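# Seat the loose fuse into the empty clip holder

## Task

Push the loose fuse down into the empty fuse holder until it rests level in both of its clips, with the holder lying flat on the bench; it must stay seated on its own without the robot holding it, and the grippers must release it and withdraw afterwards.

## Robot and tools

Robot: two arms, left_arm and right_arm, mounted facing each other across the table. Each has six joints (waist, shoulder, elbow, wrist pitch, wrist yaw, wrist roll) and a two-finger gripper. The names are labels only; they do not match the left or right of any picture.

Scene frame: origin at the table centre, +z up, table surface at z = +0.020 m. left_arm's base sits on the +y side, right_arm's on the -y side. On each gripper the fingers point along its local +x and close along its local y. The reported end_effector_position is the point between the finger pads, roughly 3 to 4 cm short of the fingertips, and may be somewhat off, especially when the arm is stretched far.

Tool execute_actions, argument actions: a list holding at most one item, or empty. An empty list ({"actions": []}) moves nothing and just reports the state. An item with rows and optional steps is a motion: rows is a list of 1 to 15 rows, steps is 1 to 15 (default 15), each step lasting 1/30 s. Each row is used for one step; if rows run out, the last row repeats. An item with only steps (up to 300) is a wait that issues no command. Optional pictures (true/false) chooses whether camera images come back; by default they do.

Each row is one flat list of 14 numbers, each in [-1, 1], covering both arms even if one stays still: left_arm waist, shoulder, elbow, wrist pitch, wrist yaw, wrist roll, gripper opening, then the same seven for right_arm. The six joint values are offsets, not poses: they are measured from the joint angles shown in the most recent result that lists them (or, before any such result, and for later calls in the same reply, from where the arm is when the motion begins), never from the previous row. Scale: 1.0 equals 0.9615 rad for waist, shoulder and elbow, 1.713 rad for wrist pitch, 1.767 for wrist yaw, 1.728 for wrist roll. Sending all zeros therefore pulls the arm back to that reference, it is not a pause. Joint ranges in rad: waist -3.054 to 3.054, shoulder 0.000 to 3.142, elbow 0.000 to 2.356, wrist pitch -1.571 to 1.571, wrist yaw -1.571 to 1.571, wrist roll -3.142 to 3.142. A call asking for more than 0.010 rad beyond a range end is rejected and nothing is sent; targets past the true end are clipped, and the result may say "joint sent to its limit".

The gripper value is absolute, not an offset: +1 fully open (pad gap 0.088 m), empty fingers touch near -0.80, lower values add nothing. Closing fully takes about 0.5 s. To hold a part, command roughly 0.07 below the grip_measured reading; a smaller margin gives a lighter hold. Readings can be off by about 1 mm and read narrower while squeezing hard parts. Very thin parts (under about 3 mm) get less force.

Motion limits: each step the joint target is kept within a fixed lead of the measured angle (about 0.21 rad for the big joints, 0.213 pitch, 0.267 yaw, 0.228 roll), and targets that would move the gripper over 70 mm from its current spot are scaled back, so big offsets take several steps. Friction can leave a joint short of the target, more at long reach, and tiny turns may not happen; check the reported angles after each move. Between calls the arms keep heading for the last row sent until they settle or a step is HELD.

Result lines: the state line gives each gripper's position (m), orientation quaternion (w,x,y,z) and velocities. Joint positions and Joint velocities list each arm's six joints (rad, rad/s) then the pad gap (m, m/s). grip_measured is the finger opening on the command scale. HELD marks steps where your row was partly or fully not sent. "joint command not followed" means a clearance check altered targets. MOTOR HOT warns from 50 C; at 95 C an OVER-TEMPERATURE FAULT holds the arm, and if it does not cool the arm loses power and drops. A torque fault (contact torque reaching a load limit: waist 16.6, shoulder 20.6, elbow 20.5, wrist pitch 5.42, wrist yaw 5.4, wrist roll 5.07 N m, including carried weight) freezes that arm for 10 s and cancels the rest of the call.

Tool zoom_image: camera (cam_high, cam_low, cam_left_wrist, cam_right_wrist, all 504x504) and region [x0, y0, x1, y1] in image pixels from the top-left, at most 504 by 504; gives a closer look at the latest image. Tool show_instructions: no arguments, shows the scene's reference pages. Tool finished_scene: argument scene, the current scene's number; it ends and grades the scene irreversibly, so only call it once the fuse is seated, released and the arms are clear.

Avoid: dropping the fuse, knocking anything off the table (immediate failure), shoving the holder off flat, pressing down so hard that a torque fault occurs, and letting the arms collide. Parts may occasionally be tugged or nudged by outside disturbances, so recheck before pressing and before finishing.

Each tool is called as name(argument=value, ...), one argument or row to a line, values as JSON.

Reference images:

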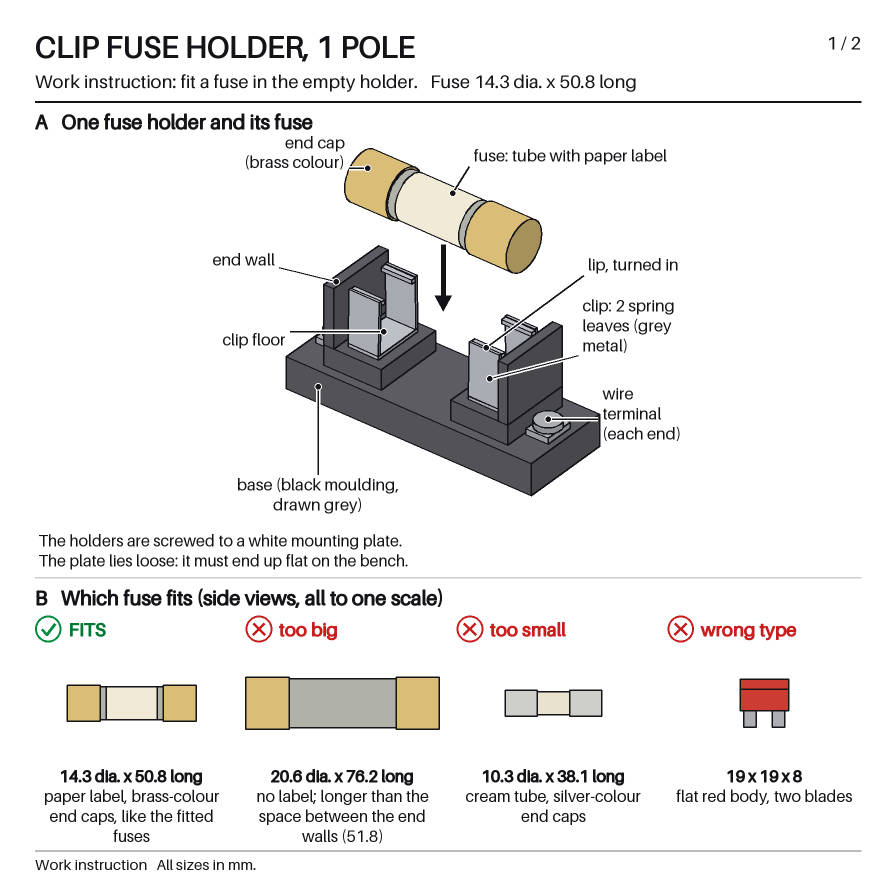

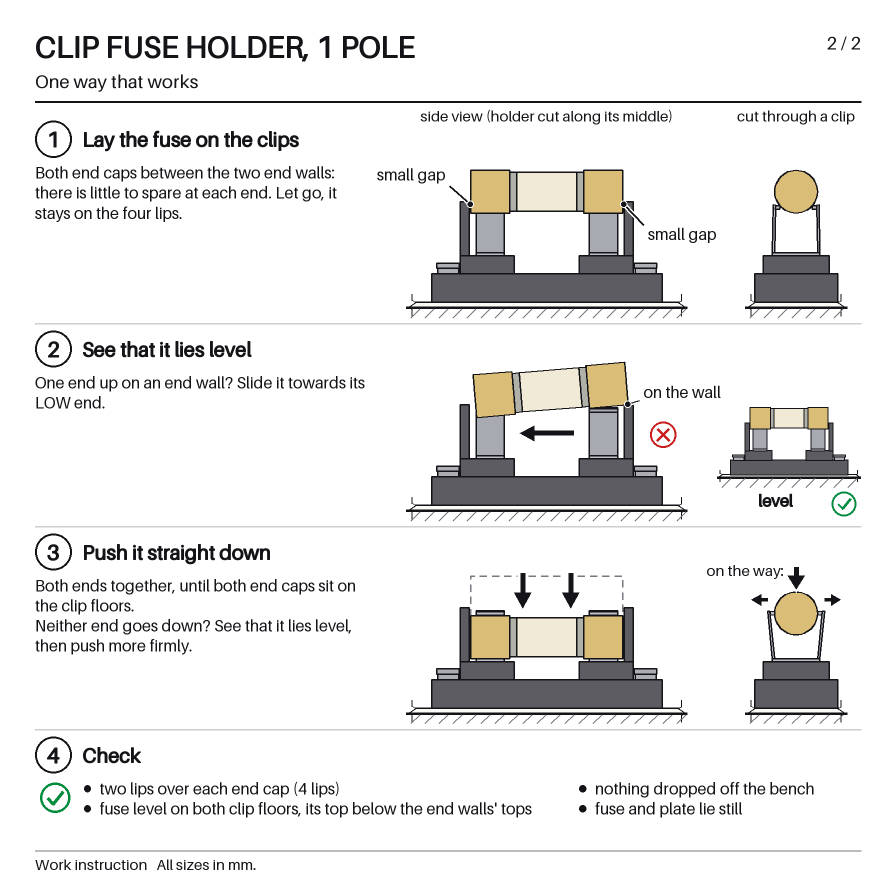

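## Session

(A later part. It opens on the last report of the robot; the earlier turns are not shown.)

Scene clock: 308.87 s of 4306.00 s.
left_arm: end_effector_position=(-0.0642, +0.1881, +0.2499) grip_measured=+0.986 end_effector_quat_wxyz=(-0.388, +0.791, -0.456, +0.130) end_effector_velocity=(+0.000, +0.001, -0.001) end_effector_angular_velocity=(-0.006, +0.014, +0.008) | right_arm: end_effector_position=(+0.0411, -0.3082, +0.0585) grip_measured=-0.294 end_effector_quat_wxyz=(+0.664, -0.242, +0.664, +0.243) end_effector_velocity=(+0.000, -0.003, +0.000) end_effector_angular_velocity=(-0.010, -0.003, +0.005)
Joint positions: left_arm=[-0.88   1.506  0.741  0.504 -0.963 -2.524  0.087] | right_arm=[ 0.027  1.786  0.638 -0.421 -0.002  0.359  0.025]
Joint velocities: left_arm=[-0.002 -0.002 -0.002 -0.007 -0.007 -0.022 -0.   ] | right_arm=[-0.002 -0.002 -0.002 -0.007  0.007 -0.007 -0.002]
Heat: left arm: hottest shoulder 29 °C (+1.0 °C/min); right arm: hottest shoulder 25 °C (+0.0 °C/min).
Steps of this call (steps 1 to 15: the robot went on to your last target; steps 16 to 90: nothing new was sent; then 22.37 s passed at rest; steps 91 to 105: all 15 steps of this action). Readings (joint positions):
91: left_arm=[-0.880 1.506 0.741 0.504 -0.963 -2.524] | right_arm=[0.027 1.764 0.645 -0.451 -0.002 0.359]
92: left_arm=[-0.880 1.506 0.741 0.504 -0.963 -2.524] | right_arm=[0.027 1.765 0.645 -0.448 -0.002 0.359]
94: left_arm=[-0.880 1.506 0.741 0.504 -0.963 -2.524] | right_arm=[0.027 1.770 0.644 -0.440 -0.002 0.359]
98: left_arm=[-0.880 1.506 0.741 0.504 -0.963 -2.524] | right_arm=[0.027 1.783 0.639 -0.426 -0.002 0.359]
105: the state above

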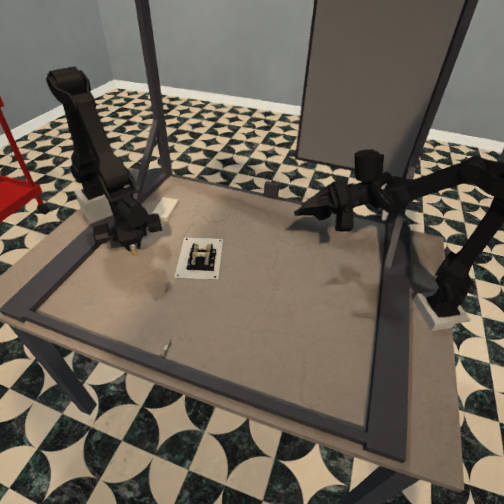

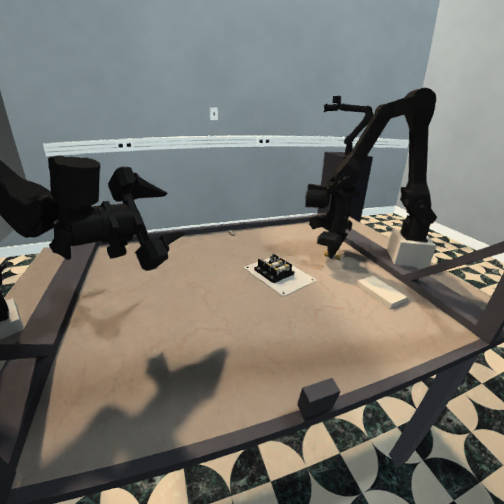

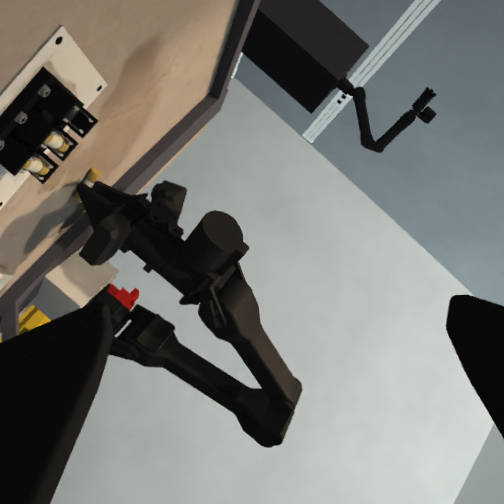

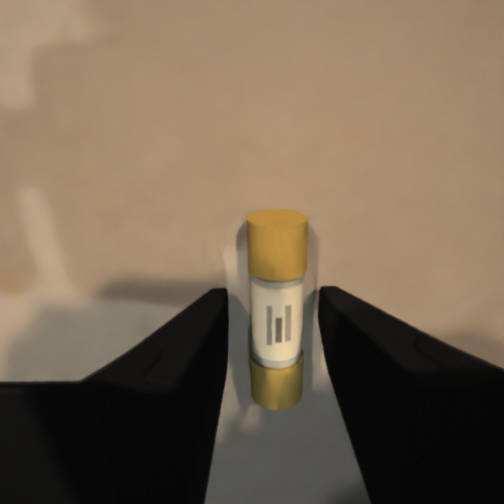

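execute_actions(
  actions=[
    {"rows": [[0,0,0,0,0,0,1,0,0,0,0,0,0,-0.34],[0,0,0,0,0,0,1,0,0,0,0,0,0,-0.38],[0,0,0,0,0,0,1,0,0,0,0,0,0,-0.42],[0,0,0,0,0,0,1,0,0,0,0,0,0,-0.45],[0,0,0,0,0,0,1,0,0,0,0,0,0,-0.48],[0,0,0,0,0,0,1,0,0,0,0,0,0,-0.5],[0,0,0,0,0,0,1,0,0,0,0,0,0,-0.52],[0,0,0,0,0,0,1,0,0,0,0,0,0,-0.54],[0,0,0,0,0,0,1,0,0,0,0,0,0,-0.56],[0,0,0,0,0,0,1,0,0,0,0,0,0,-0.58],[0,0,0,0,0,0,1,0,0,0,0,0,0,-0.6],[0,0,0,0,0,0,1,0,0,0,0,0,0,-0.62],[0,0,0,0,0,0,1,0,0,0,0,0,0,-0.64]], "steps": 15},
  ],
  pictures=false,
)

execute_actions(
  actions=[
    {"steps": 8},
  ],
)

Scene clock: 334.17 s of 4306.00 s.
left_arm: end_effector_position=(-0.0642, +0.1881, +0.2499) grip_measured=+0.986 end_effector_quat_wxyz=(-0.388, +0.791, -0.456, +0.130) end_effector_velocity=(+0.000, +0.001, -0.001) end_effector_angular_velocity=(+0.010, -0.011, +0.004) | right_arm: end_effector_position=(+0.0411, -0.3083, +0.0584) grip_measured=-0.575 end_effector_quat_wxyz=(+0.664, -0.242, +0.665, +0.243) end_effector_velocity=(-0.002, -0.000, +0.001) end_effector_angular_velocity=(+0.001, +0.008, +0.010)
Joint positions: left_arm=[-0.88   1.506  0.741  0.504 -0.963 -2.524  0.087] | right_arm=[ 0.027  1.787  0.638 -0.421 -0.002  0.359  0.011]
Joint velocities: left_arm=[-0.002 -0.002 -0.002 -0.007 -0.007  0.007 -0.   ] | right_arm=[ 0.002 -0.007 -0.002 -0.007 -0.007 -0.007  0.   ]
Heat: left arm: hottest shoulder 29 °C (+0.0 °C/min); right arm: hottest shoulder 25 °C (+0.0 °C/min).
Steps of this call (steps 1 to 15: the robot went on to your last target; steps 16 to 90: nothing new was sent; then 21.80 s passed at rest; steps 91 to 105: all 15 steps of this action). Readings (joint positions):
91: left_arm=[-0.880 1.506 0.741 0.504 -0.963 -2.524] | right_arm=[0.027 1.787 0.638 -0.421 -0.002 0.359]
92: left_arm=[-0.880 1.506 0.741 0.504 -0.963 -2.524] | right_arm=[0.027 1.787 0.638 -0.421 -0.002 0.359]
94: left_arm=[-0.880 1.506 0.741 0.504 -0.963 -2.524] | right_arm=[0.027 1.787 0.638 -0.421 -0.002 0.359]
98: left_arm=[-0.880 1.506 0.741 0.504 -0.963 -2.524] | right_arm=[0.027 1.787 0.638 -0.421 -0.002 0.359]
105: the state above

Scene clock: 334.43 s of 4306.00 s.
left_arm: end_effector_position=(-0.0642, +0.1881, +0.2499) grip_measured=+0.986 end_effector_quat_wxyz=(-0.388, +0.791, -0.456, +0.130) end_effector_velocity=(-0.002, -0.001, +0.000) end_effector_angular_velocity=(-0.009, +0.014, -0.018) | right_arm: end_effector_position=(+0.0411, -0.3083, +0.0584) grip_measured=-0.575 end_effector_quat_wxyz=(+0.664, -0.242, +0.665, +0.243) end_effector_velocity=(-0.003, +0.000, -0.000) end_effector_angular_velocity=(+0.004, +0.023, -0.010)
Joint positions: left_arm=[-0.88   1.506  0.741  0.504 -0.963 -2.524  0.087] | right_arm=[ 0.027  1.787  0.638 -0.421 -0.002  0.359  0.011]
Joint velocities: left_arm=[ 0.002 -0.002 -0.002  0.007  0.022 -0.007 -0.   ] | right_arm=[-0.002  0.002  0.002 -0.007 -0.022  0.007 -0.   ]
Heat: left arm: hottest shoulder 29 °C (+0.0 °C/min); right arm: hottest shoulder 25 °C (+0.0 °C/min).
Steps of this call (steps 1 to 8: the robot went on to your last target). Readings (joint positions):
1: left_arm=[-0.880 1.506 0.741 0.504 -0.963 -2.524] | right_arm=[0.027 1.787 0.638 -0.421 -0.002 0.359]
2: left_arm=[-0.880 1.506 0.741 0.504 -0.963 -2.524] | right_arm=[0.027 1.787 0.638 -0.421 -0.002 0.359]
4: left_arm=[-0.880 1.506 0.741 0.504 -0.963 -2.524] | right_arm=[0.027 1.787 0.638 -0.421 -0.002 0.359]
8: the state above

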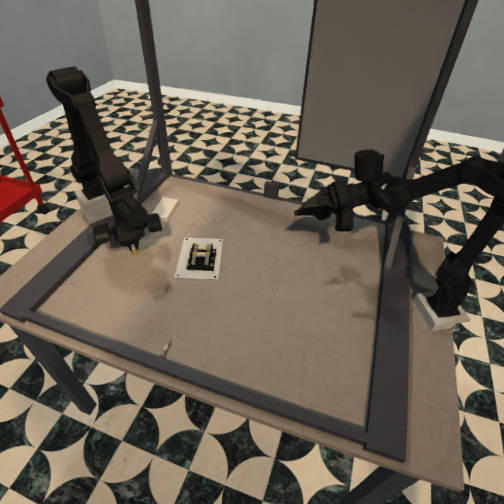

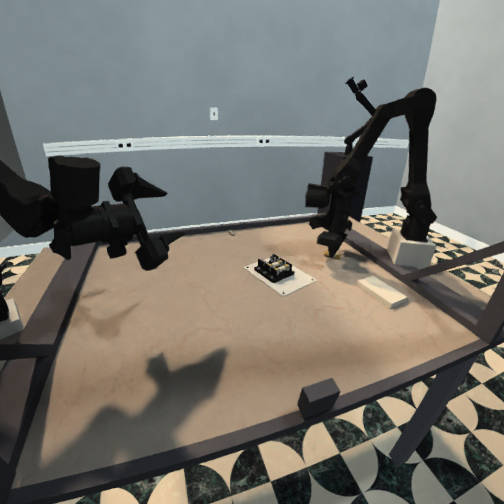

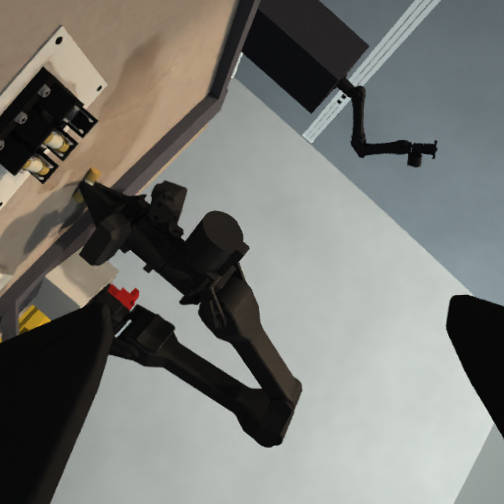

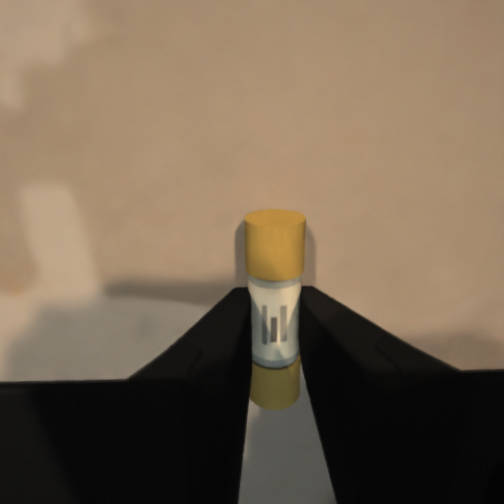

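execute_actions(
  actions=[
    {"rows": [[0,0,0,0,0,0,1,0,0,0.012,-0.004,0,0,-0.65],[0,0,0,0,0,0,1,0,0,0.025,-0.011,0,0,-0.65],[0,0,0,0,0,0,1,0,0,0.045,-0.022,0,0,-0.65],[0,0,0,0,0,0,1,0.004,0,0.07,-0.036,0,-0.005,-0.65],[0,0,0,0,0,0,1,0.01,0,0.1,-0.053,0,-0.012,-0.65],[0,0,0,0,0,0,1,0.018,0,0.13,-0.07,0,-0.022,-0.65],[0,0,0,0,0,0,1,0.027,0,0.16,-0.087,0,-0.034,-0.65],[0,0,0,0,0,0,1,0.036,0,0.19,-0.104,0,-0.047,-0.65],[0,0,0,0,0,0,1,0.045,0,0.22,-0.121,0,-0.06,-0.65],[0,0,0,0,0,0,1,0.054,0,0.25,-0.137,0,-0.073,-0.65],[0,0,0,0,0,0,1,0.063,0,0.28,-0.154,0,-0.086,-0.65],[0,0,0,0,0,0,1,0.072,0,0.31,-0.171,0,-0.099,-0.65],[0,0,0,0,0,0,1,0.081,0,0.34,-0.188,0,-0.112,-0.65],[0,0,0,0,0,0,1,0.09,0.004,0.37,-0.203,0,-0.125,-0.65],[0,0,0,0,0,0,1,0.099,0.01,0.4,-0.217,0,-0.138,-0.65]], "steps": 15},
  ],
  pictures=false,
)

execute_actions(
  actions=[
    {"rows": [[0,0,0,0,0,0,1,0.036,0.018,0.12,-0.055,0,-0.05,-0.65],[0,0,0,0,0,0,1,0.045,0.028,0.15,-0.066,0,-0.063,-0.65],[0,0,0,0,0,0,1,0.054,0.04,0.18,-0.076,0,-0.076,-0.65],[0,0,0,0,0,0,1,0.063,0.054,0.21,-0.085,0,-0.089,-0.65],[0,0,0,0,0,0,1,0.072,0.07,0.24,-0.093,0,-0.102,-0.65],[0,0,0,0,0,0,1,0.081,0.086,0.27,-0.101,0,-0.115,-0.65],[0,0,0,0,0,0,1,0.09,0.102,0.3,-0.109,0,-0.128,-0.65],[0,0,0,0,0,0,1,0.099,0.118,0.33,-0.117,0,-0.141,-0.65],[0,0,0,0,0,0,1,0.108,0.134,0.36,-0.125,0,-0.154,-0.65],[0,0,0,0,0,0,1,0.117,0.15,0.39,-0.133,0,-0.167,-0.65],[0,0,0,0,0,0,1,0.126,0.166,0.42,-0.141,0,-0.18,-0.65],[0,0,0,0,0,0,1,0.135,0.182,0.45,-0.149,0,-0.193,-0.65],[0,0,0,0,0,0,1,0.144,0.198,0.48,-0.157,0,-0.206,-0.65],[0,0,0,0,0,0,1,0.153,0.214,0.505,-0.163,0,-0.219,-0.65],[0,0,0,0,0,0,1,0.162,0.23,0.53,-0.168,0,-0.232,-0.65]], "steps": 15},
  ],
  pictures=false,
)

execute_actions(
  actions=[
    {"steps": 15},
  ],
)

Scene clock: 425.93 s of 4306.00 s.
left_arm: end_effector_position=(-0.0642, +0.1881, +0.2499) grip_measured=+0.986 end_effector_quat_wxyz=(-0.388, +0.791, -0.456, +0.130) end_effector_velocity=(-0.002, +0.001, -0.003) end_effector_angular_velocity=(+0.007, -0.000, +0.001) | right_arm: end_effector_position=(+0.0487, -0.2538, +0.1137) grip_measured=-0.575 end_effector_quat_wxyz=(+0.628, -0.323, +0.630, +0.323) end_effector_velocity=(-0.010, +0.151, +0.170) end_effector_angular_velocity=(+0.042, -0.011, +0.908)
Joint positions: left_arm=[-0.88   1.506  0.741  0.504 -0.963 -2.524  0.087] | right_arm=[ 0.098  1.787  0.941 -0.726 -0.002  0.18   0.011]
Joint velocities: left_arm=[-0.007  0.002 -0.002 -0.007 -0.007 -0.007 -0.   ] | right_arm=[ 0.256  0.017  0.842 -0.784 -0.007 -0.652 -0.   ]
Heat: left arm: hottest shoulder 30 °C (+1.0 °C/min); right arm: hottest shoulder 27 °C (+1.0 °C/min).
Steps of this call (steps 1 to 15: the robot went on to your last target; steps 16 to 90: nothing new was sent; then 88.00 s passed at rest; steps 91 to 105: all 15 steps of this action). Readings (joint positions):
91: left_arm=[-0.880 1.506 0.741 0.504 -0.963 -2.524] | right_arm=[0.027 1.787 0.639 -0.422 -0.002 0.359]
92: left_arm=[-0.880 1.506 0.741 0.504 -0.963 -2.524] | right_arm=[0.027 1.787 0.641 -0.425 -0.002 0.359]
94: left_arm=[-0.880 1.506 0.741 0.504 -0.963 -2.524] | right_arm=[0.027 1.787 0.656 -0.450 -0.002 0.359]
98: left_arm=[-0.880 1.506 0.741 0.504 -0.963 -2.524] | right_arm=[0.040 1.787 0.742 -0.535 -0.002 0.323]
105: the state above

Scene clock: 426.43 s of 4306.00 s.
left_arm: end_effector_position=(-0.0642, +0.1881, +0.2499) grip_measured=+0.986 end_effector_quat_wxyz=(-0.388, +0.791, -0.456, +0.130) end_effector_velocity=(-0.001, +0.002, -0.003) end_effector_angular_velocity=(+0.008, +0.008, +0.003) | right_arm: end_effector_position=(+0.0399, -0.1622, +0.1570) grip_measured=-0.575 end_effector_quat_wxyz=(+0.544, -0.455, +0.529, +0.466) end_effector_velocity=(-0.046, +0.155, +0.036) end_effector_angular_velocity=(-0.018, -0.005, +0.913)
Joint positions: left_arm=[-0.88   1.506  0.741  0.504 -0.963 -2.524  0.087] | right_arm=[ 0.227  1.971  1.385 -0.958 -0.002 -0.159  0.011]
Joint velocities: left_arm=[-0.007 -0.002 -0.002 -0.022 -0.007 -0.022 -0.   ] | right_arm=[ 0.247  0.442  0.784 -0.359 -0.007 -0.667  0.   ]
Heat: left arm: hottest shoulder 30 °C (+1.0 °C/min); right arm: hottest shoulder 27 °C (+1.0 °C/min).
Steps of this call (steps 1 to 15: all 15 steps of this action). Readings (joint positions):
1: left_arm=[-0.880 1.506 0.741 0.504 -0.963 -2.524] | right_arm=[0.106 1.789 0.971 -0.753 -0.002 0.158]
2: left_arm=[-0.880 1.506 0.741 0.504 -0.963 -2.524] | right_arm=[0.116 1.792 1.001 -0.778 -0.002 0.135]
4: left_arm=[-0.880 1.506 0.741 0.504 -0.963 -2.524] | right_arm=[0.133 1.807 1.062 -0.820 -0.002 0.089]
8: left_arm=[-0.880 1.506 0.741 0.504 -0.963 -2.524] | right_arm=[0.168 1.856 1.178 -0.887 -0.002 -0.002]
15: the state above

Scene clock: 426.93 s of 4306.00 s.
left_arm: end_effector_position=(-0.0642, +0.1881, +0.2499) grip_measured=+0.986 end_effector_quat_wxyz=(-0.388, +0.791, -0.456, +0.130) end_effector_velocity=(-0.001, +0.002, -0.003) end_effector_angular_velocity=(-0.002, +0.012, +0.003) | right_arm: end_effector_position=(+0.0319, -0.1567, +0.1598) grip_measured=-0.575 end_effector_quat_wxyz=(+0.517, -0.481, +0.519, +0.482) end_effector_velocity=(-0.002, +0.002, +0.000) end_effector_angular_velocity=(+0.013, +0.019, +0.019)
Joint positions: left_arm=[-0.88   1.506  0.741  0.504 -0.963 -2.524  0.087] | right_arm=[ 0.253  2.001  1.44  -1.012 -0.002 -0.214  0.011]
Joint velocities: left_arm=[-0.007 -0.002 -0.007 -0.007 -0.007 -0.022 -0.   ] | right_arm=[-0.002 -0.002 -0.002  0.007 -0.022 -0.022 -0.   ]
Heat: left arm: hottest shoulder 30 °C (+1.0 °C/min); right arm: hottest shoulder 27 °C (+1.0 °C/min).
Steps of this call (steps 1 to 15: the robot went on to your last target). Readings (joint positions):
1: left_arm=[-0.880 1.506 0.741 0.504 -0.963 -2.524] | right_arm=[0.235 1.984 1.407 -0.965 -0.002 -0.177]
2: left_arm=[-0.880 1.506 0.741 0.504 -0.963 -2.524] | right_arm=[0.242 1.993 1.422 -0.970 -0.002 -0.188]
4: left_arm=[-0.880 1.506 0.741 0.504 -0.963 -2.524] | right_arm=[0.250 1.999 1.433 -1.011 -0.002 -0.203]
8: left_arm=[-0.880 1.506 0.741 0.504 -0.963 -2.524] | right_arm=[0.253 2.001 1.437 -1.012 -0.002 -0.212]
15: the state above

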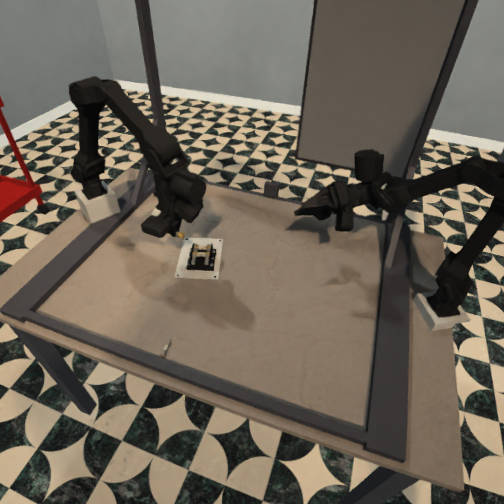

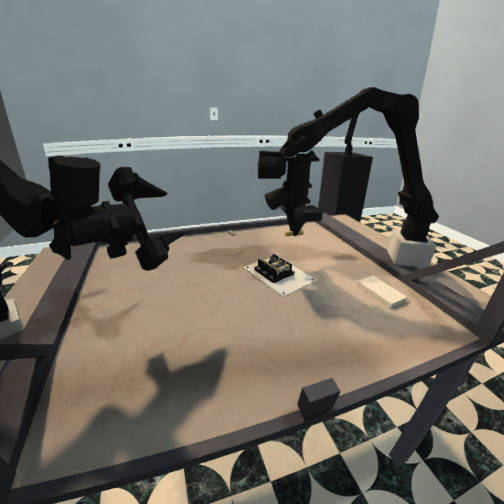

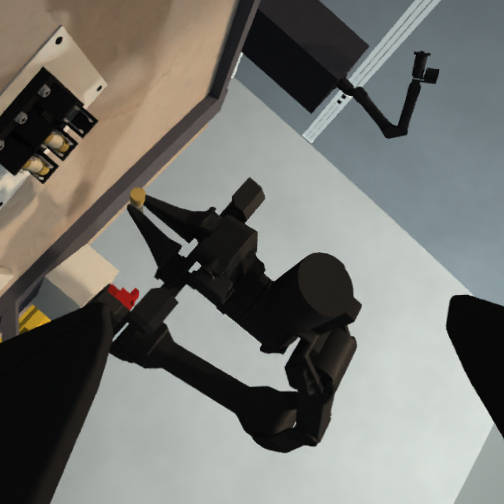

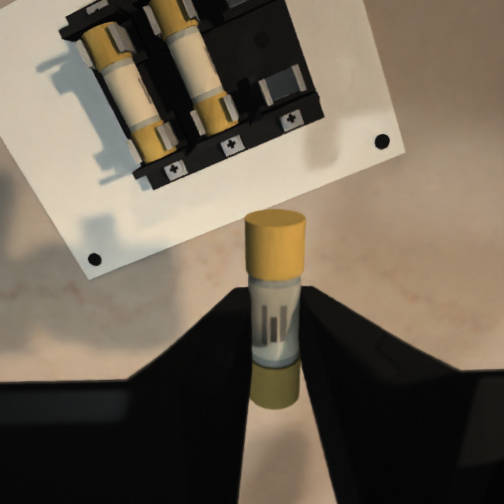

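zoom_image(
  camera="cam_right_wrist",
  region=[130, 0, 350, 200],
)

Region (130, 0, 350, 200) of cam_right_wrist's 504x504 image, scaled by 2.291, with more detail than that image has; it fills the top 458 rows of this view, and the rest is white.

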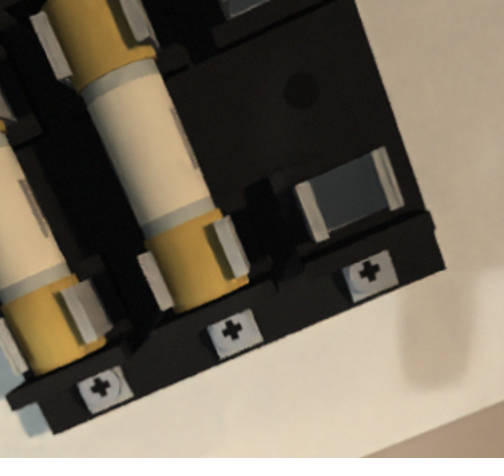

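execute_actions(
  actions=[
    {"rows": [[0,0,0,0,0,0,1,0.001,0.007,0.007,0,0,-0.004,-0.65],[0,0,0,0,0,0,1,0.002,0.02,0.022,-0.001,0,-0.012,-0.65],[0,0,0,0,0,0,1,0.005,0.04,0.044,-0.002,0,-0.024,-0.65],[0,0,0,0,0,0,1,0.007,0.064,0.07,-0.003,0,-0.038,-0.65],[0,0,0,0,0,0,1,0.01,0.091,0.099,-0.004,0,-0.054,-0.65],[0,0,0,0,0,0,1,0.014,0.121,0.132,-0.006,0,-0.072,-0.65],[0,0,0,0,0,0,1,0.017,0.151,0.165,-0.007,0,-0.09,-0.65],[0,0,0,0,0,0,1,0.021,0.184,0.202,-0.009,0,-0.11,-0.65],[0,0,0,0,0,0,1,0.025,0.215,0.235,-0.01,0,-0.128,-0.65],[0,0,0,0,0,0,1,0.028,0.245,0.268,-0.011,0,-0.146,-0.65],[0,0,0,0,0,0,1,0.031,0.272,0.298,-0.013,0,-0.162,-0.65],[0,0,0,0,0,0,1,0.034,0.295,0.323,-0.014,0,-0.176,-0.65],[0,0,0,0,0,0,1,0.036,0.315,0.345,-0.015,0,-0.188,-0.65],[0,0,0,0,0,0,1,0.0375,0.328,0.36,-0.0153,0,-0.196,-0.65],[0,0,0,0,0,0,1,0.0383,0.3352,0.3673,-0.0156,0,-0.2002,-0.65]], "steps": 15},
  ],
  pictures=false,
)

execute_actions(
  actions=[
    {"steps": 15},
  ],
)

Scene clock: 487.37 s of 4306.00 s.
left_arm: end_effector_position=(-0.0642, +0.1881, +0.2499) grip_measured=+0.986 end_effector_quat_wxyz=(-0.388, +0.791, -0.456, +0.130) end_effector_velocity=(-0.002, +0.000, -0.001) end_effector_angular_velocity=(+0.012, -0.007, -0.011) | right_arm: end_effector_position=(+0.0372, -0.0919, +0.1258) grip_measured=-0.575 end_effector_quat_wxyz=(+0.432, -0.559, +0.432, +0.560) end_effector_velocity=(-0.006, +0.092, -0.092) end_effector_angular_velocity=(-0.065, +0.009, +0.576)
Joint positions: left_arm=[-0.88   1.506  0.741  0.504 -0.963 -2.524  0.087] | right_arm=[ 0.283  2.278  1.739 -1.032 -0.002 -0.512  0.011]
Joint velocities: left_arm=[-0.002 -0.002 -0.002 -0.007  0.007  0.007  0.   ] | right_arm=[ 0.071  0.515  0.501 -0.051  0.007 -0.505 -0.   ]
Heat: left arm: hottest shoulder 30 °C (+0.0 °C/min); right arm: hottest shoulder 31 °C (+4.0 °C/min).
Steps of this call (steps 1 to 15: the robot went on to your last target; steps 16 to 90: nothing new was sent; then 56.93 s passed at rest; steps 91 to 105: all 15 steps of this action). Readings (joint positions):
91: left_arm=[-0.880 1.506 0.741 0.504 -0.963 -2.524] | right_arm=[0.253 2.001 1.440 -1.012 -0.002 -0.215]
92: left_arm=[-0.880 1.506 0.741 0.504 -0.963 -2.524] | right_arm=[0.253 2.002 1.441 -1.013 -0.002 -0.218]
94: left_arm=[-0.880 1.506 0.741 0.504 -0.963 -2.524] | right_arm=[0.253 2.017 1.458 -1.017 -0.002 -0.239]
98: left_arm=[-0.880 1.506 0.741 0.504 -0.963 -2.524] | right_arm=[0.260 2.100 1.551 -1.021 -0.002 -0.329]
105: the state above

Scene clock: 487.87 s of 4306.00 s.
left_arm: end_effector_position=(-0.0642, +0.1881, +0.2499) grip_measured=+0.986 end_effector_quat_wxyz=(-0.388, +0.791, -0.456, +0.130) end_effector_velocity=(+0.002, +0.003, +0.003) end_effector_angular_velocity=(-0.017, +0.005, +0.020) | right_arm: end_effector_position=(+0.0372, -0.0839, +0.1211) grip_measured=-0.575 end_effector_quat_wxyz=(+0.419, -0.569, +0.419, +0.571) end_effector_velocity=(+0.000, +0.001, +0.000) end_effector_angular_velocity=(+0.009, +0.005, +0.020)
Joint positions: left_arm=[-0.88   1.506  0.741  0.504 -0.963 -2.524  0.087] | right_arm=[ 0.288  2.314  1.782 -1.037 -0.002 -0.555  0.011]
Joint velocities: left_arm=[-0.002 -0.007 -0.002  0.007 -0.022 -0.007 -0.   ] | right_arm=[-0.002 -0.002 -0.002  0.007 -0.007 -0.022 -0.   ]
Heat: left arm: hottest shoulder 30 °C (+0.0 °C/min); right arm: hottest shoulder 32 °C (+5.0 °C/min).
Steps of this call (steps 1 to 15: the robot went on to your last target). Readings (joint positions):
1: left_arm=[-0.880 1.506 0.741 0.504 -0.963 -2.524] | right_arm=[0.285 2.293 1.753 -1.033 -0.002 -0.526]
2: left_arm=[-0.880 1.506 0.741 0.504 -0.963 -2.524] | right_arm=[0.287 2.302 1.761 -1.034 -0.002 -0.535]
4: left_arm=[-0.880 1.506 0.741 0.504 -0.963 -2.524] | right_arm=[0.288 2.312 1.770 -1.037 -0.002 -0.546]
8: left_arm=[-0.880 1.506 0.741 0.504 -0.963 -2.524] | right_arm=[0.288 2.314 1.779 -1.037 -0.002 -0.553]
15: the state above

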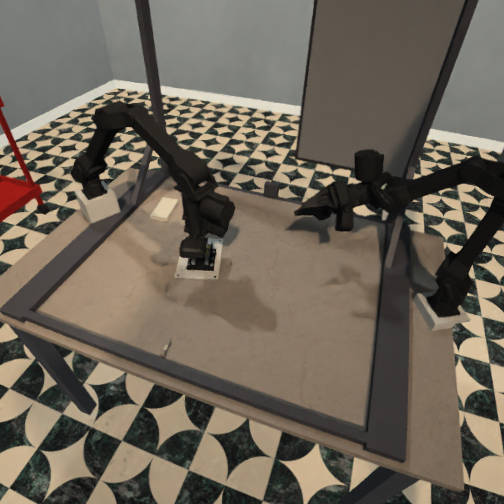

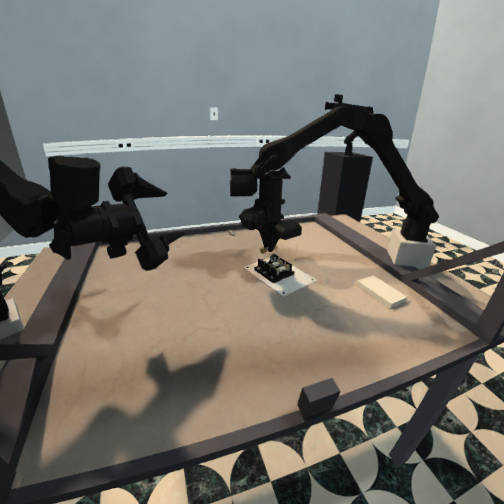

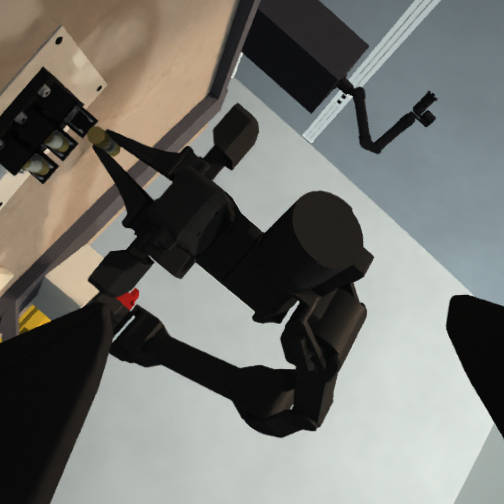

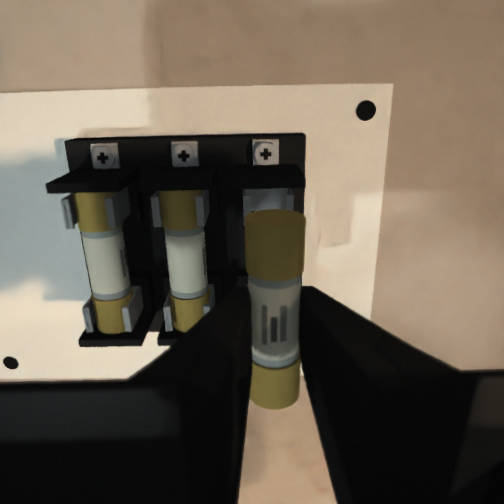

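zoom_image(
  camera="cam_right_wrist",
  region=[140, 120, 340, 360],
)

zoom_image(
  camera="cam_left_wrist",
  region=[0, 60, 160, 220],
)

zoom_image(
  camera="cam_high",
  region=[165, 220, 235, 290],
)

Region (140, 120, 340, 360) of cam_right_wrist's 504x504 image, scaled by 2.100, with more detail than that image has.

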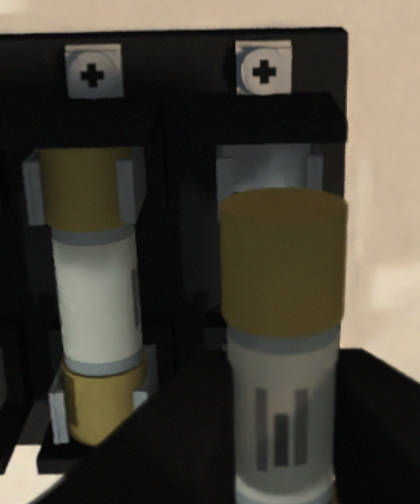

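Region (0, 60, 160, 220) of cam_left_wrist's 504x504 image, scaled by 3.150, with more detail than that image has.

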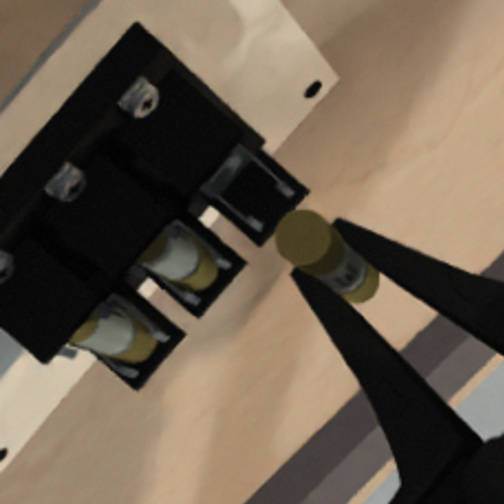

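Region (165, 220, 235, 290) of cam_high's 504x504 image, scaled by 7.200, with more detail than that image has.

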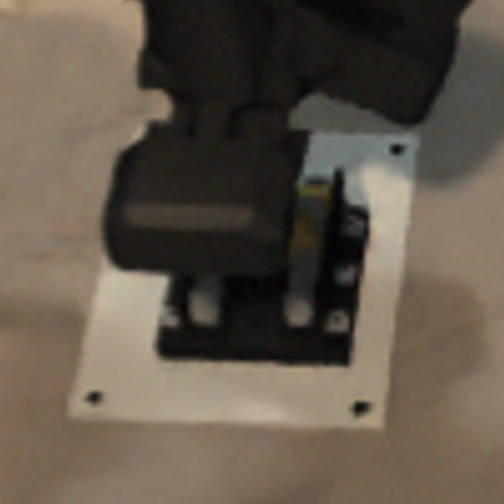

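execute_actions(
  actions=[
    {"rows": [[0,0,0,0,0,0,1,0,0.008,-0.008,0.002,0,0,-0.65],[0,0,0,0,0,0,1,0,0.011,-0.012,0.005,0,0,-0.65],[0,0,0,0,0,0,1,0,0.014,-0.017,0.009,0,0,-0.65],[0,0,0,0,0,0,1,0,0.018,-0.022,0.014,0,0,-0.65],[0,0,0,0,0,0,1,0,0.022,-0.028,0.019,0,0,-0.65],[0,0,0,0,0,0,1,0,0.026,-0.033,0.024,0,0,-0.65],[0,0,0,0,0,0,1,0,0.029,-0.038,0.029,0,0,-0.65],[0,0,0,0,0,0,1,0,0.032,-0.043,0.033,0,0,-0.65],[0,0,0,0,0,0,1,0,0.035,-0.047,0.037,0,0,-0.65],[0,0,0,0,0,0,1,0,0.0374,-0.0499,0.0396,0,0,-0.65]], "steps": 15},
  ],
  pictures=false,
)

execute_actions(
  actions=[
    {"steps": 10},
  ],
)

zoom_image(
  camera="cam_right_wrist",
  region=[200, 150, 350, 300],
)

zoom_image(
  camera="cam_left_wrist",
  region=[20, 60, 140, 180],
)

Scene clock: 539.50 s of 4306.00 s.
left_arm: end_effector_position=(-0.0642, +0.1881, +0.2499) grip_measured=+0.986 end_effector_quat_wxyz=(-0.388, +0.791, -0.456, +0.130) end_effector_velocity=(+0.002, +0.002, +0.000) end_effector_angular_velocity=(+0.015, -0.012, +0.008) | right_arm: end_effector_position=(+0.0368, -0.0855, +0.0992) grip_measured=-0.575 end_effector_quat_wxyz=(+0.416, -0.570, +0.421, +0.570) end_effector_velocity=(+0.004, +0.017, -0.001) end_effector_angular_velocity=(+0.080, -0.013, +0.005)
Joint positions: left_arm=[-0.88   1.506  0.741  0.504 -0.963 -2.524  0.087] | right_arm=[ 0.288  2.344  1.742 -0.976 -0.002 -0.555  0.011]
Joint velocities: left_arm=[ 0.002 -0.007  0.002 -0.022 -0.007  0.007 -0.   ] | right_arm=[-0.002  0.002  0.002  0.081 -0.007 -0.007 -0.   ]
Heat: left arm: hottest shoulder 30 °C (+0.0 °C/min); right arm: hottest shoulder 37 °C (+6.0 °C/min).
Steps of this call (steps 1 to 15: the robot went on to your last target; steps 16 to 90: nothing new was sent; then 48.13 s passed at rest; steps 91 to 105: all 15 steps of this action). Readings (joint positions):
91: left_arm=[-0.880 1.506 0.741 0.504 -0.963 -2.524] | right_arm=[0.288 2.314 1.782 -1.037 -0.002 -0.555]
92: left_arm=[-0.880 1.506 0.741 0.504 -0.963 -2.524] | right_arm=[0.288 2.314 1.782 -1.037 -0.002 -0.555]
94: left_arm=[-0.880 1.506 0.741 0.504 -0.963 -2.524] | right_arm=[0.288 2.316 1.779 -1.029 -0.002 -0.555]
98: left_arm=[-0.880 1.506 0.741 0.504 -0.963 -2.524] | right_arm=[0.288 2.325 1.763 -1.001 -0.002 -0.555]
105: the state above

Scene clock: 539.83 s of 4306.00 s.
left_arm: end_effector_position=(-0.0642, +0.1881, +0.2499) grip_measured=+0.986 end_effector_quat_wxyz=(-0.388, +0.791, -0.456, +0.130) end_effector_velocity=(+0.000, +0.001, -0.001) end_effector_angular_velocity=(+0.002, +0.001, +0.006) | right_arm: end_effector_position=(+0.0371, -0.0843, +0.0992) grip_measured=-0.575 end_effector_quat_wxyz=(+0.418, -0.569, +0.419, +0.570) end_effector_velocity=(-0.001, -0.002, +0.000) end_effector_angular_velocity=(-0.005, +0.009, +0.034)
Joint positions: left_arm=[-0.88   1.506  0.741  0.504 -0.963 -2.524  0.087] | right_arm=[ 0.288  2.344  1.742 -0.97  -0.002 -0.555  0.011]
Joint velocities: left_arm=[-0.002 -0.002 -0.002 -0.007 -0.007 -0.007 -0.   ] | right_arm=[-0.002 -0.002 -0.002 -0.007 -0.007 -0.037  0.   ]
Heat: left arm: hottest shoulder 30 °C (+0.0 °C/min); right arm: hottest shoulder 37 °C (+6.0 °C/min).
Steps of this call (steps 1 to 10: the robot went on to your last target). Readings (joint positions):
1: left_arm=[-0.880 1.506 0.741 0.504 -0.963 -2.524] | right_arm=[0.288 2.344 1.742 -0.972 -0.002 -0.555]
2: left_arm=[-0.880 1.506 0.741 0.504 -0.963 -2.524] | right_arm=[0.288 2.344 1.742 -0.971 -0.002 -0.555]
4: left_arm=[-0.880 1.506 0.741 0.504 -0.963 -2.524] | right_arm=[0.288 2.344 1.742 -0.970 -0.002 -0.555]
8: left_arm=[-0.880 1.506 0.741 0.504 -0.963 -2.524] | right_arm=[0.288 2.344 1.742 -0.970 -0.002 -0.555]
10: the state above

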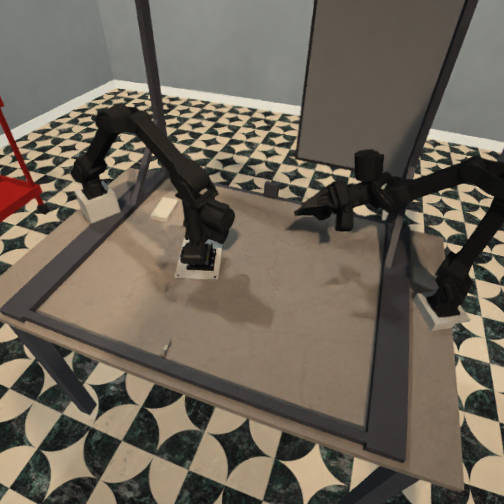

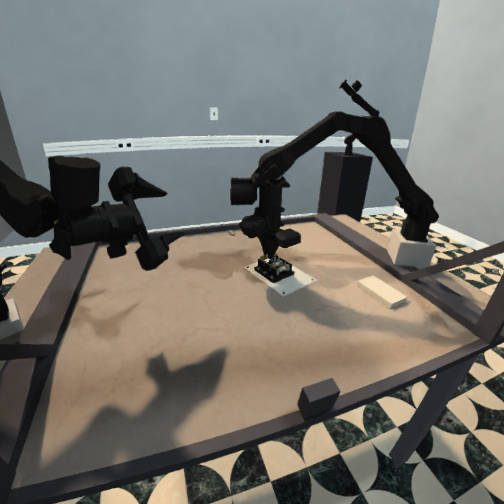

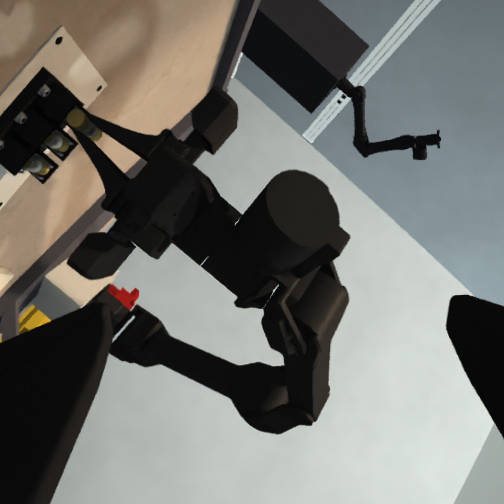

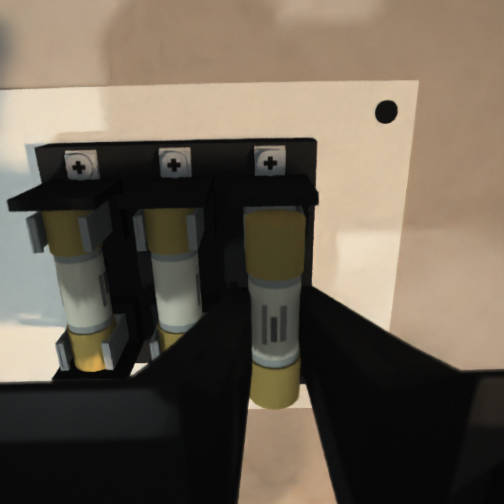

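Region (200, 150, 350, 300) of cam_right_wrist's 504x504 image, scaled by 3.360, with more detail than that image has.

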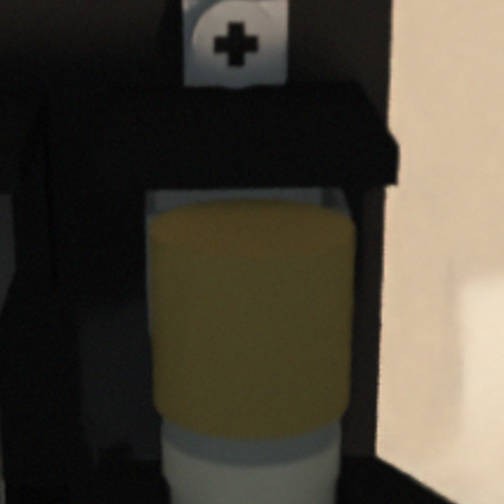

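Region (20, 60, 140, 180) of cam_left_wrist's 504x504 image, scaled by 4.200, with more detail than that image has.

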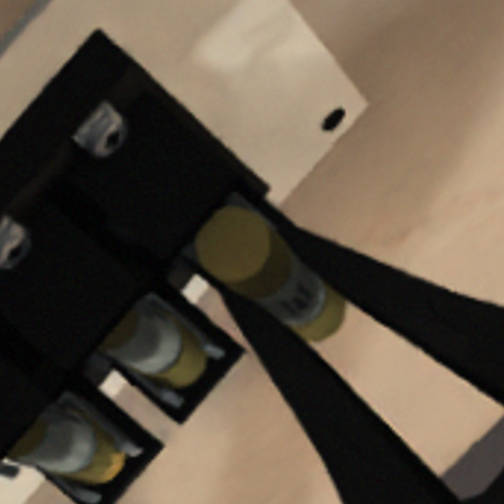

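execute_actions(
  actions=[
    {"rows": [[0,0,0,0,0,0,1,0,0.006,-0.009,0.001,0,0,-0.65],[0,0,0,0,0,0,1,0,0.007,-0.012,0.003,0,0,-0.65],[0,0,0,0,0,0,1,0,0.008,-0.014,0.005,0,0,-0.65],[0,0,0,0,0,0,1,0,0.009,-0.016,0.007,0,0,-0.65],[0,0,0,0,0,0,1,0,0.01,-0.018,0.008,0,0,-0.65],[0,0,0,0,0,0,1,0,0.011,-0.02,0.01,0,0,-0.65],[0,0,0,0,0,0,1,0,0.0114,-0.0211,0.0107,0,0,-0.65]], "steps": 15},
  ],
  pictures=false,
)

execute_actions(
  actions=[
    {"steps": 6},
  ],
)

zoom_image(
  camera="cam_right_wrist",
  region=[200, 150, 350, 300],
)

zoom_image(
  camera="cam_left_wrist",
  region=[20, 60, 140, 180],
)

Scene clock: 585.00 s of 4306.00 s.
left_arm: end_effector_position=(-0.0642, +0.1881, +0.2499) grip_measured=+0.986 end_effector_quat_wxyz=(-0.388, +0.791, -0.456, +0.130) end_effector_velocity=(+0.000, +0.001, +0.001) end_effector_angular_velocity=(-0.002, +0.003, +0.006) | right_arm: end_effector_position=(+0.0371, -0.0845, +0.0960) grip_measured=-0.575 end_effector_quat_wxyz=(+0.419, -0.569, +0.418, +0.571) end_effector_velocity=(-0.001, -0.004, +0.002) end_effector_angular_velocity=(-0.011, +0.025, +0.015)
Joint positions: left_arm=[-0.88   1.506  0.741  0.504 -0.963 -2.524  0.087] | right_arm=[ 0.288  2.345  1.731 -0.955 -0.002 -0.555  0.011]
Joint velocities: left_arm=[-0.002 -0.002  0.002 -0.007 -0.007 -0.007 -0.   ] | right_arm=[-0.007 -0.002  0.002 -0.022 -0.022 -0.022 -0.   ]
Heat: left arm: hottest shoulder 30 °C (+0.0 °C/min); right arm: hottest shoulder 40 °C (+4.1 °C/min).
Steps of this call (steps 1 to 15: the robot went on to your last target; steps 16 to 90: nothing new was sent; then 41.67 s passed at rest; steps 91 to 105: all 15 steps of this action). Readings (joint positions):
91: left_arm=[-0.880 1.506 0.741 0.504 -0.963 -2.524] | right_arm=[0.288 2.344 1.742 -0.970 -0.002 -0.555]
92: left_arm=[-0.880 1.506 0.741 0.504 -0.963 -2.524] | right_arm=[0.288 2.344 1.741 -0.969 -0.002 -0.555]
94: left_arm=[-0.880 1.506 0.741 0.504 -0.963 -2.524] | right_arm=[0.288 2.344 1.739 -0.966 -0.002 -0.555]
98: left_arm=[-0.880 1.506 0.741 0.504 -0.963 -2.524] | right_arm=[0.288 2.345 1.733 -0.957 -0.002 -0.555]
105: the state above

Scene clock: 585.20 s of 4306.00 s.
left_arm: end_effector_position=(-0.0642, +0.1881, +0.2499) grip_measured=+0.986 end_effector_quat_wxyz=(-0.388, +0.791, -0.456, +0.130) end_effector_velocity=(-0.003, +0.000, -0.001) end_effector_angular_velocity=(-0.005, +0.017, -0.011) | right_arm: end_effector_position=(+0.0371, -0.0845, +0.0959) grip_measured=-0.575 end_effector_quat_wxyz=(+0.419, -0.569, +0.418, +0.571) end_effector_velocity=(+0.001, -0.004, -0.001) end_effector_angular_velocity=(-0.010, +0.010, -0.015)
Joint positions: left_arm=[-0.88   1.506  0.741  0.504 -0.963 -2.524  0.087] | right_arm=[ 0.288  2.345  1.731 -0.954 -0.002 -0.555  0.011]
Joint velocities: left_arm=[-0.007 -0.002 -0.002 -0.007  0.007 -0.022 -0.   ] | right_arm=[-0.007 -0.002 -0.007 -0.007 -0.007  0.007 -0.   ]
Heat: left arm: hottest shoulder 30 °C (+0.0 °C/min); right arm: hottest shoulder 40 °C (+4.0 °C/min).
Steps of this call (steps 1 to 6: the robot went on to your last target). Readings (joint positions):
1: left_arm=[-0.880 1.506 0.741 0.504 -0.963 -2.524] | right_arm=[0.288 2.345 1.731 -0.954 -0.002 -0.555]
2: left_arm=[-0.880 1.506 0.741 0.504 -0.963 -2.524] | right_arm=[0.288 2.345 1.731 -0.954 -0.002 -0.555]
4: left_arm=[-0.880 1.506 0.741 0.504 -0.963 -2.524] | right_arm=[0.288 2.345 1.731 -0.954 -0.002 -0.555]
6: the state above

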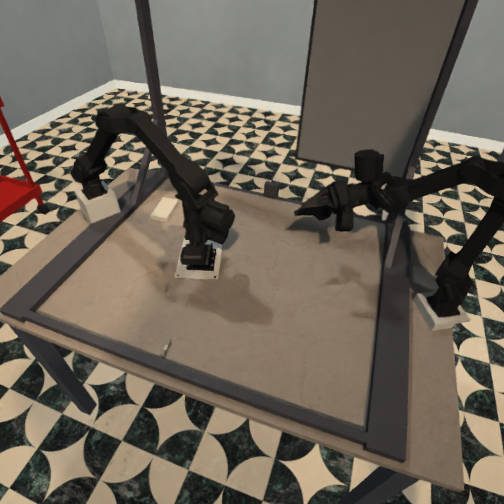

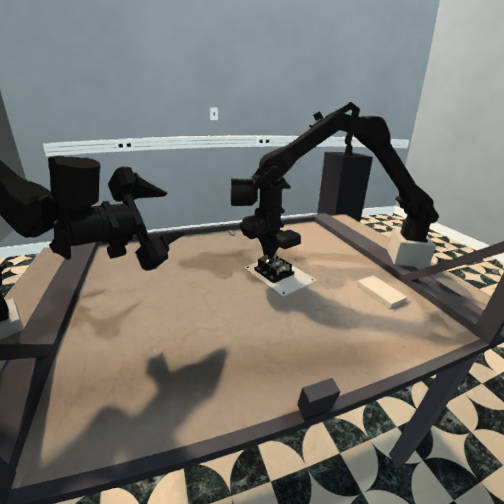

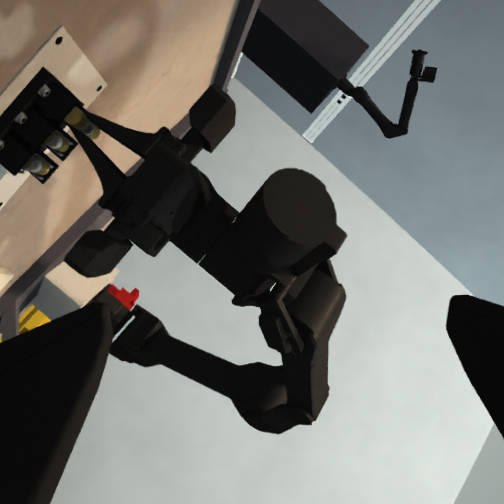

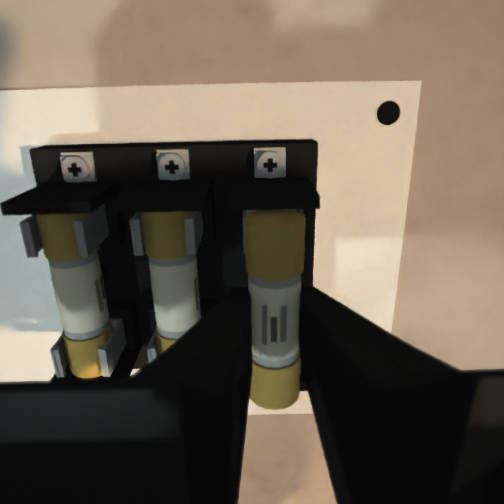

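Region (200, 150, 350, 300) of cam_right_wrist's 504x504 image, scaled by 3.360, with more detail than that image has.

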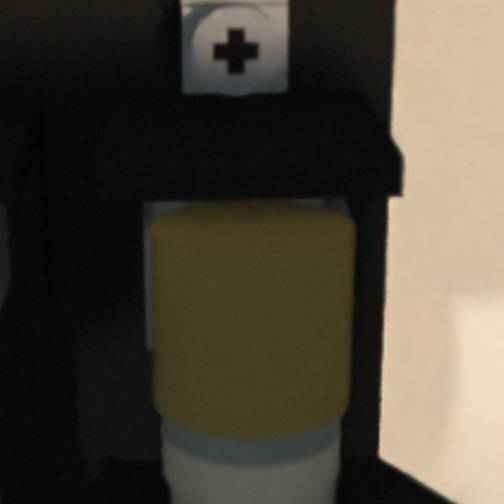

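Region (20, 60, 140, 180) of cam_left_wrist's 504x504 image, scaled by 4.200, with more detail than that image has.

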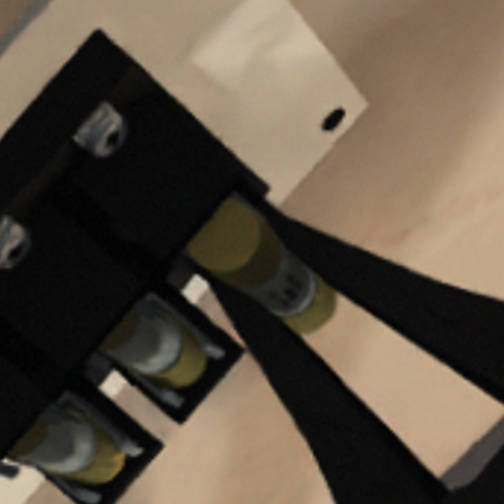

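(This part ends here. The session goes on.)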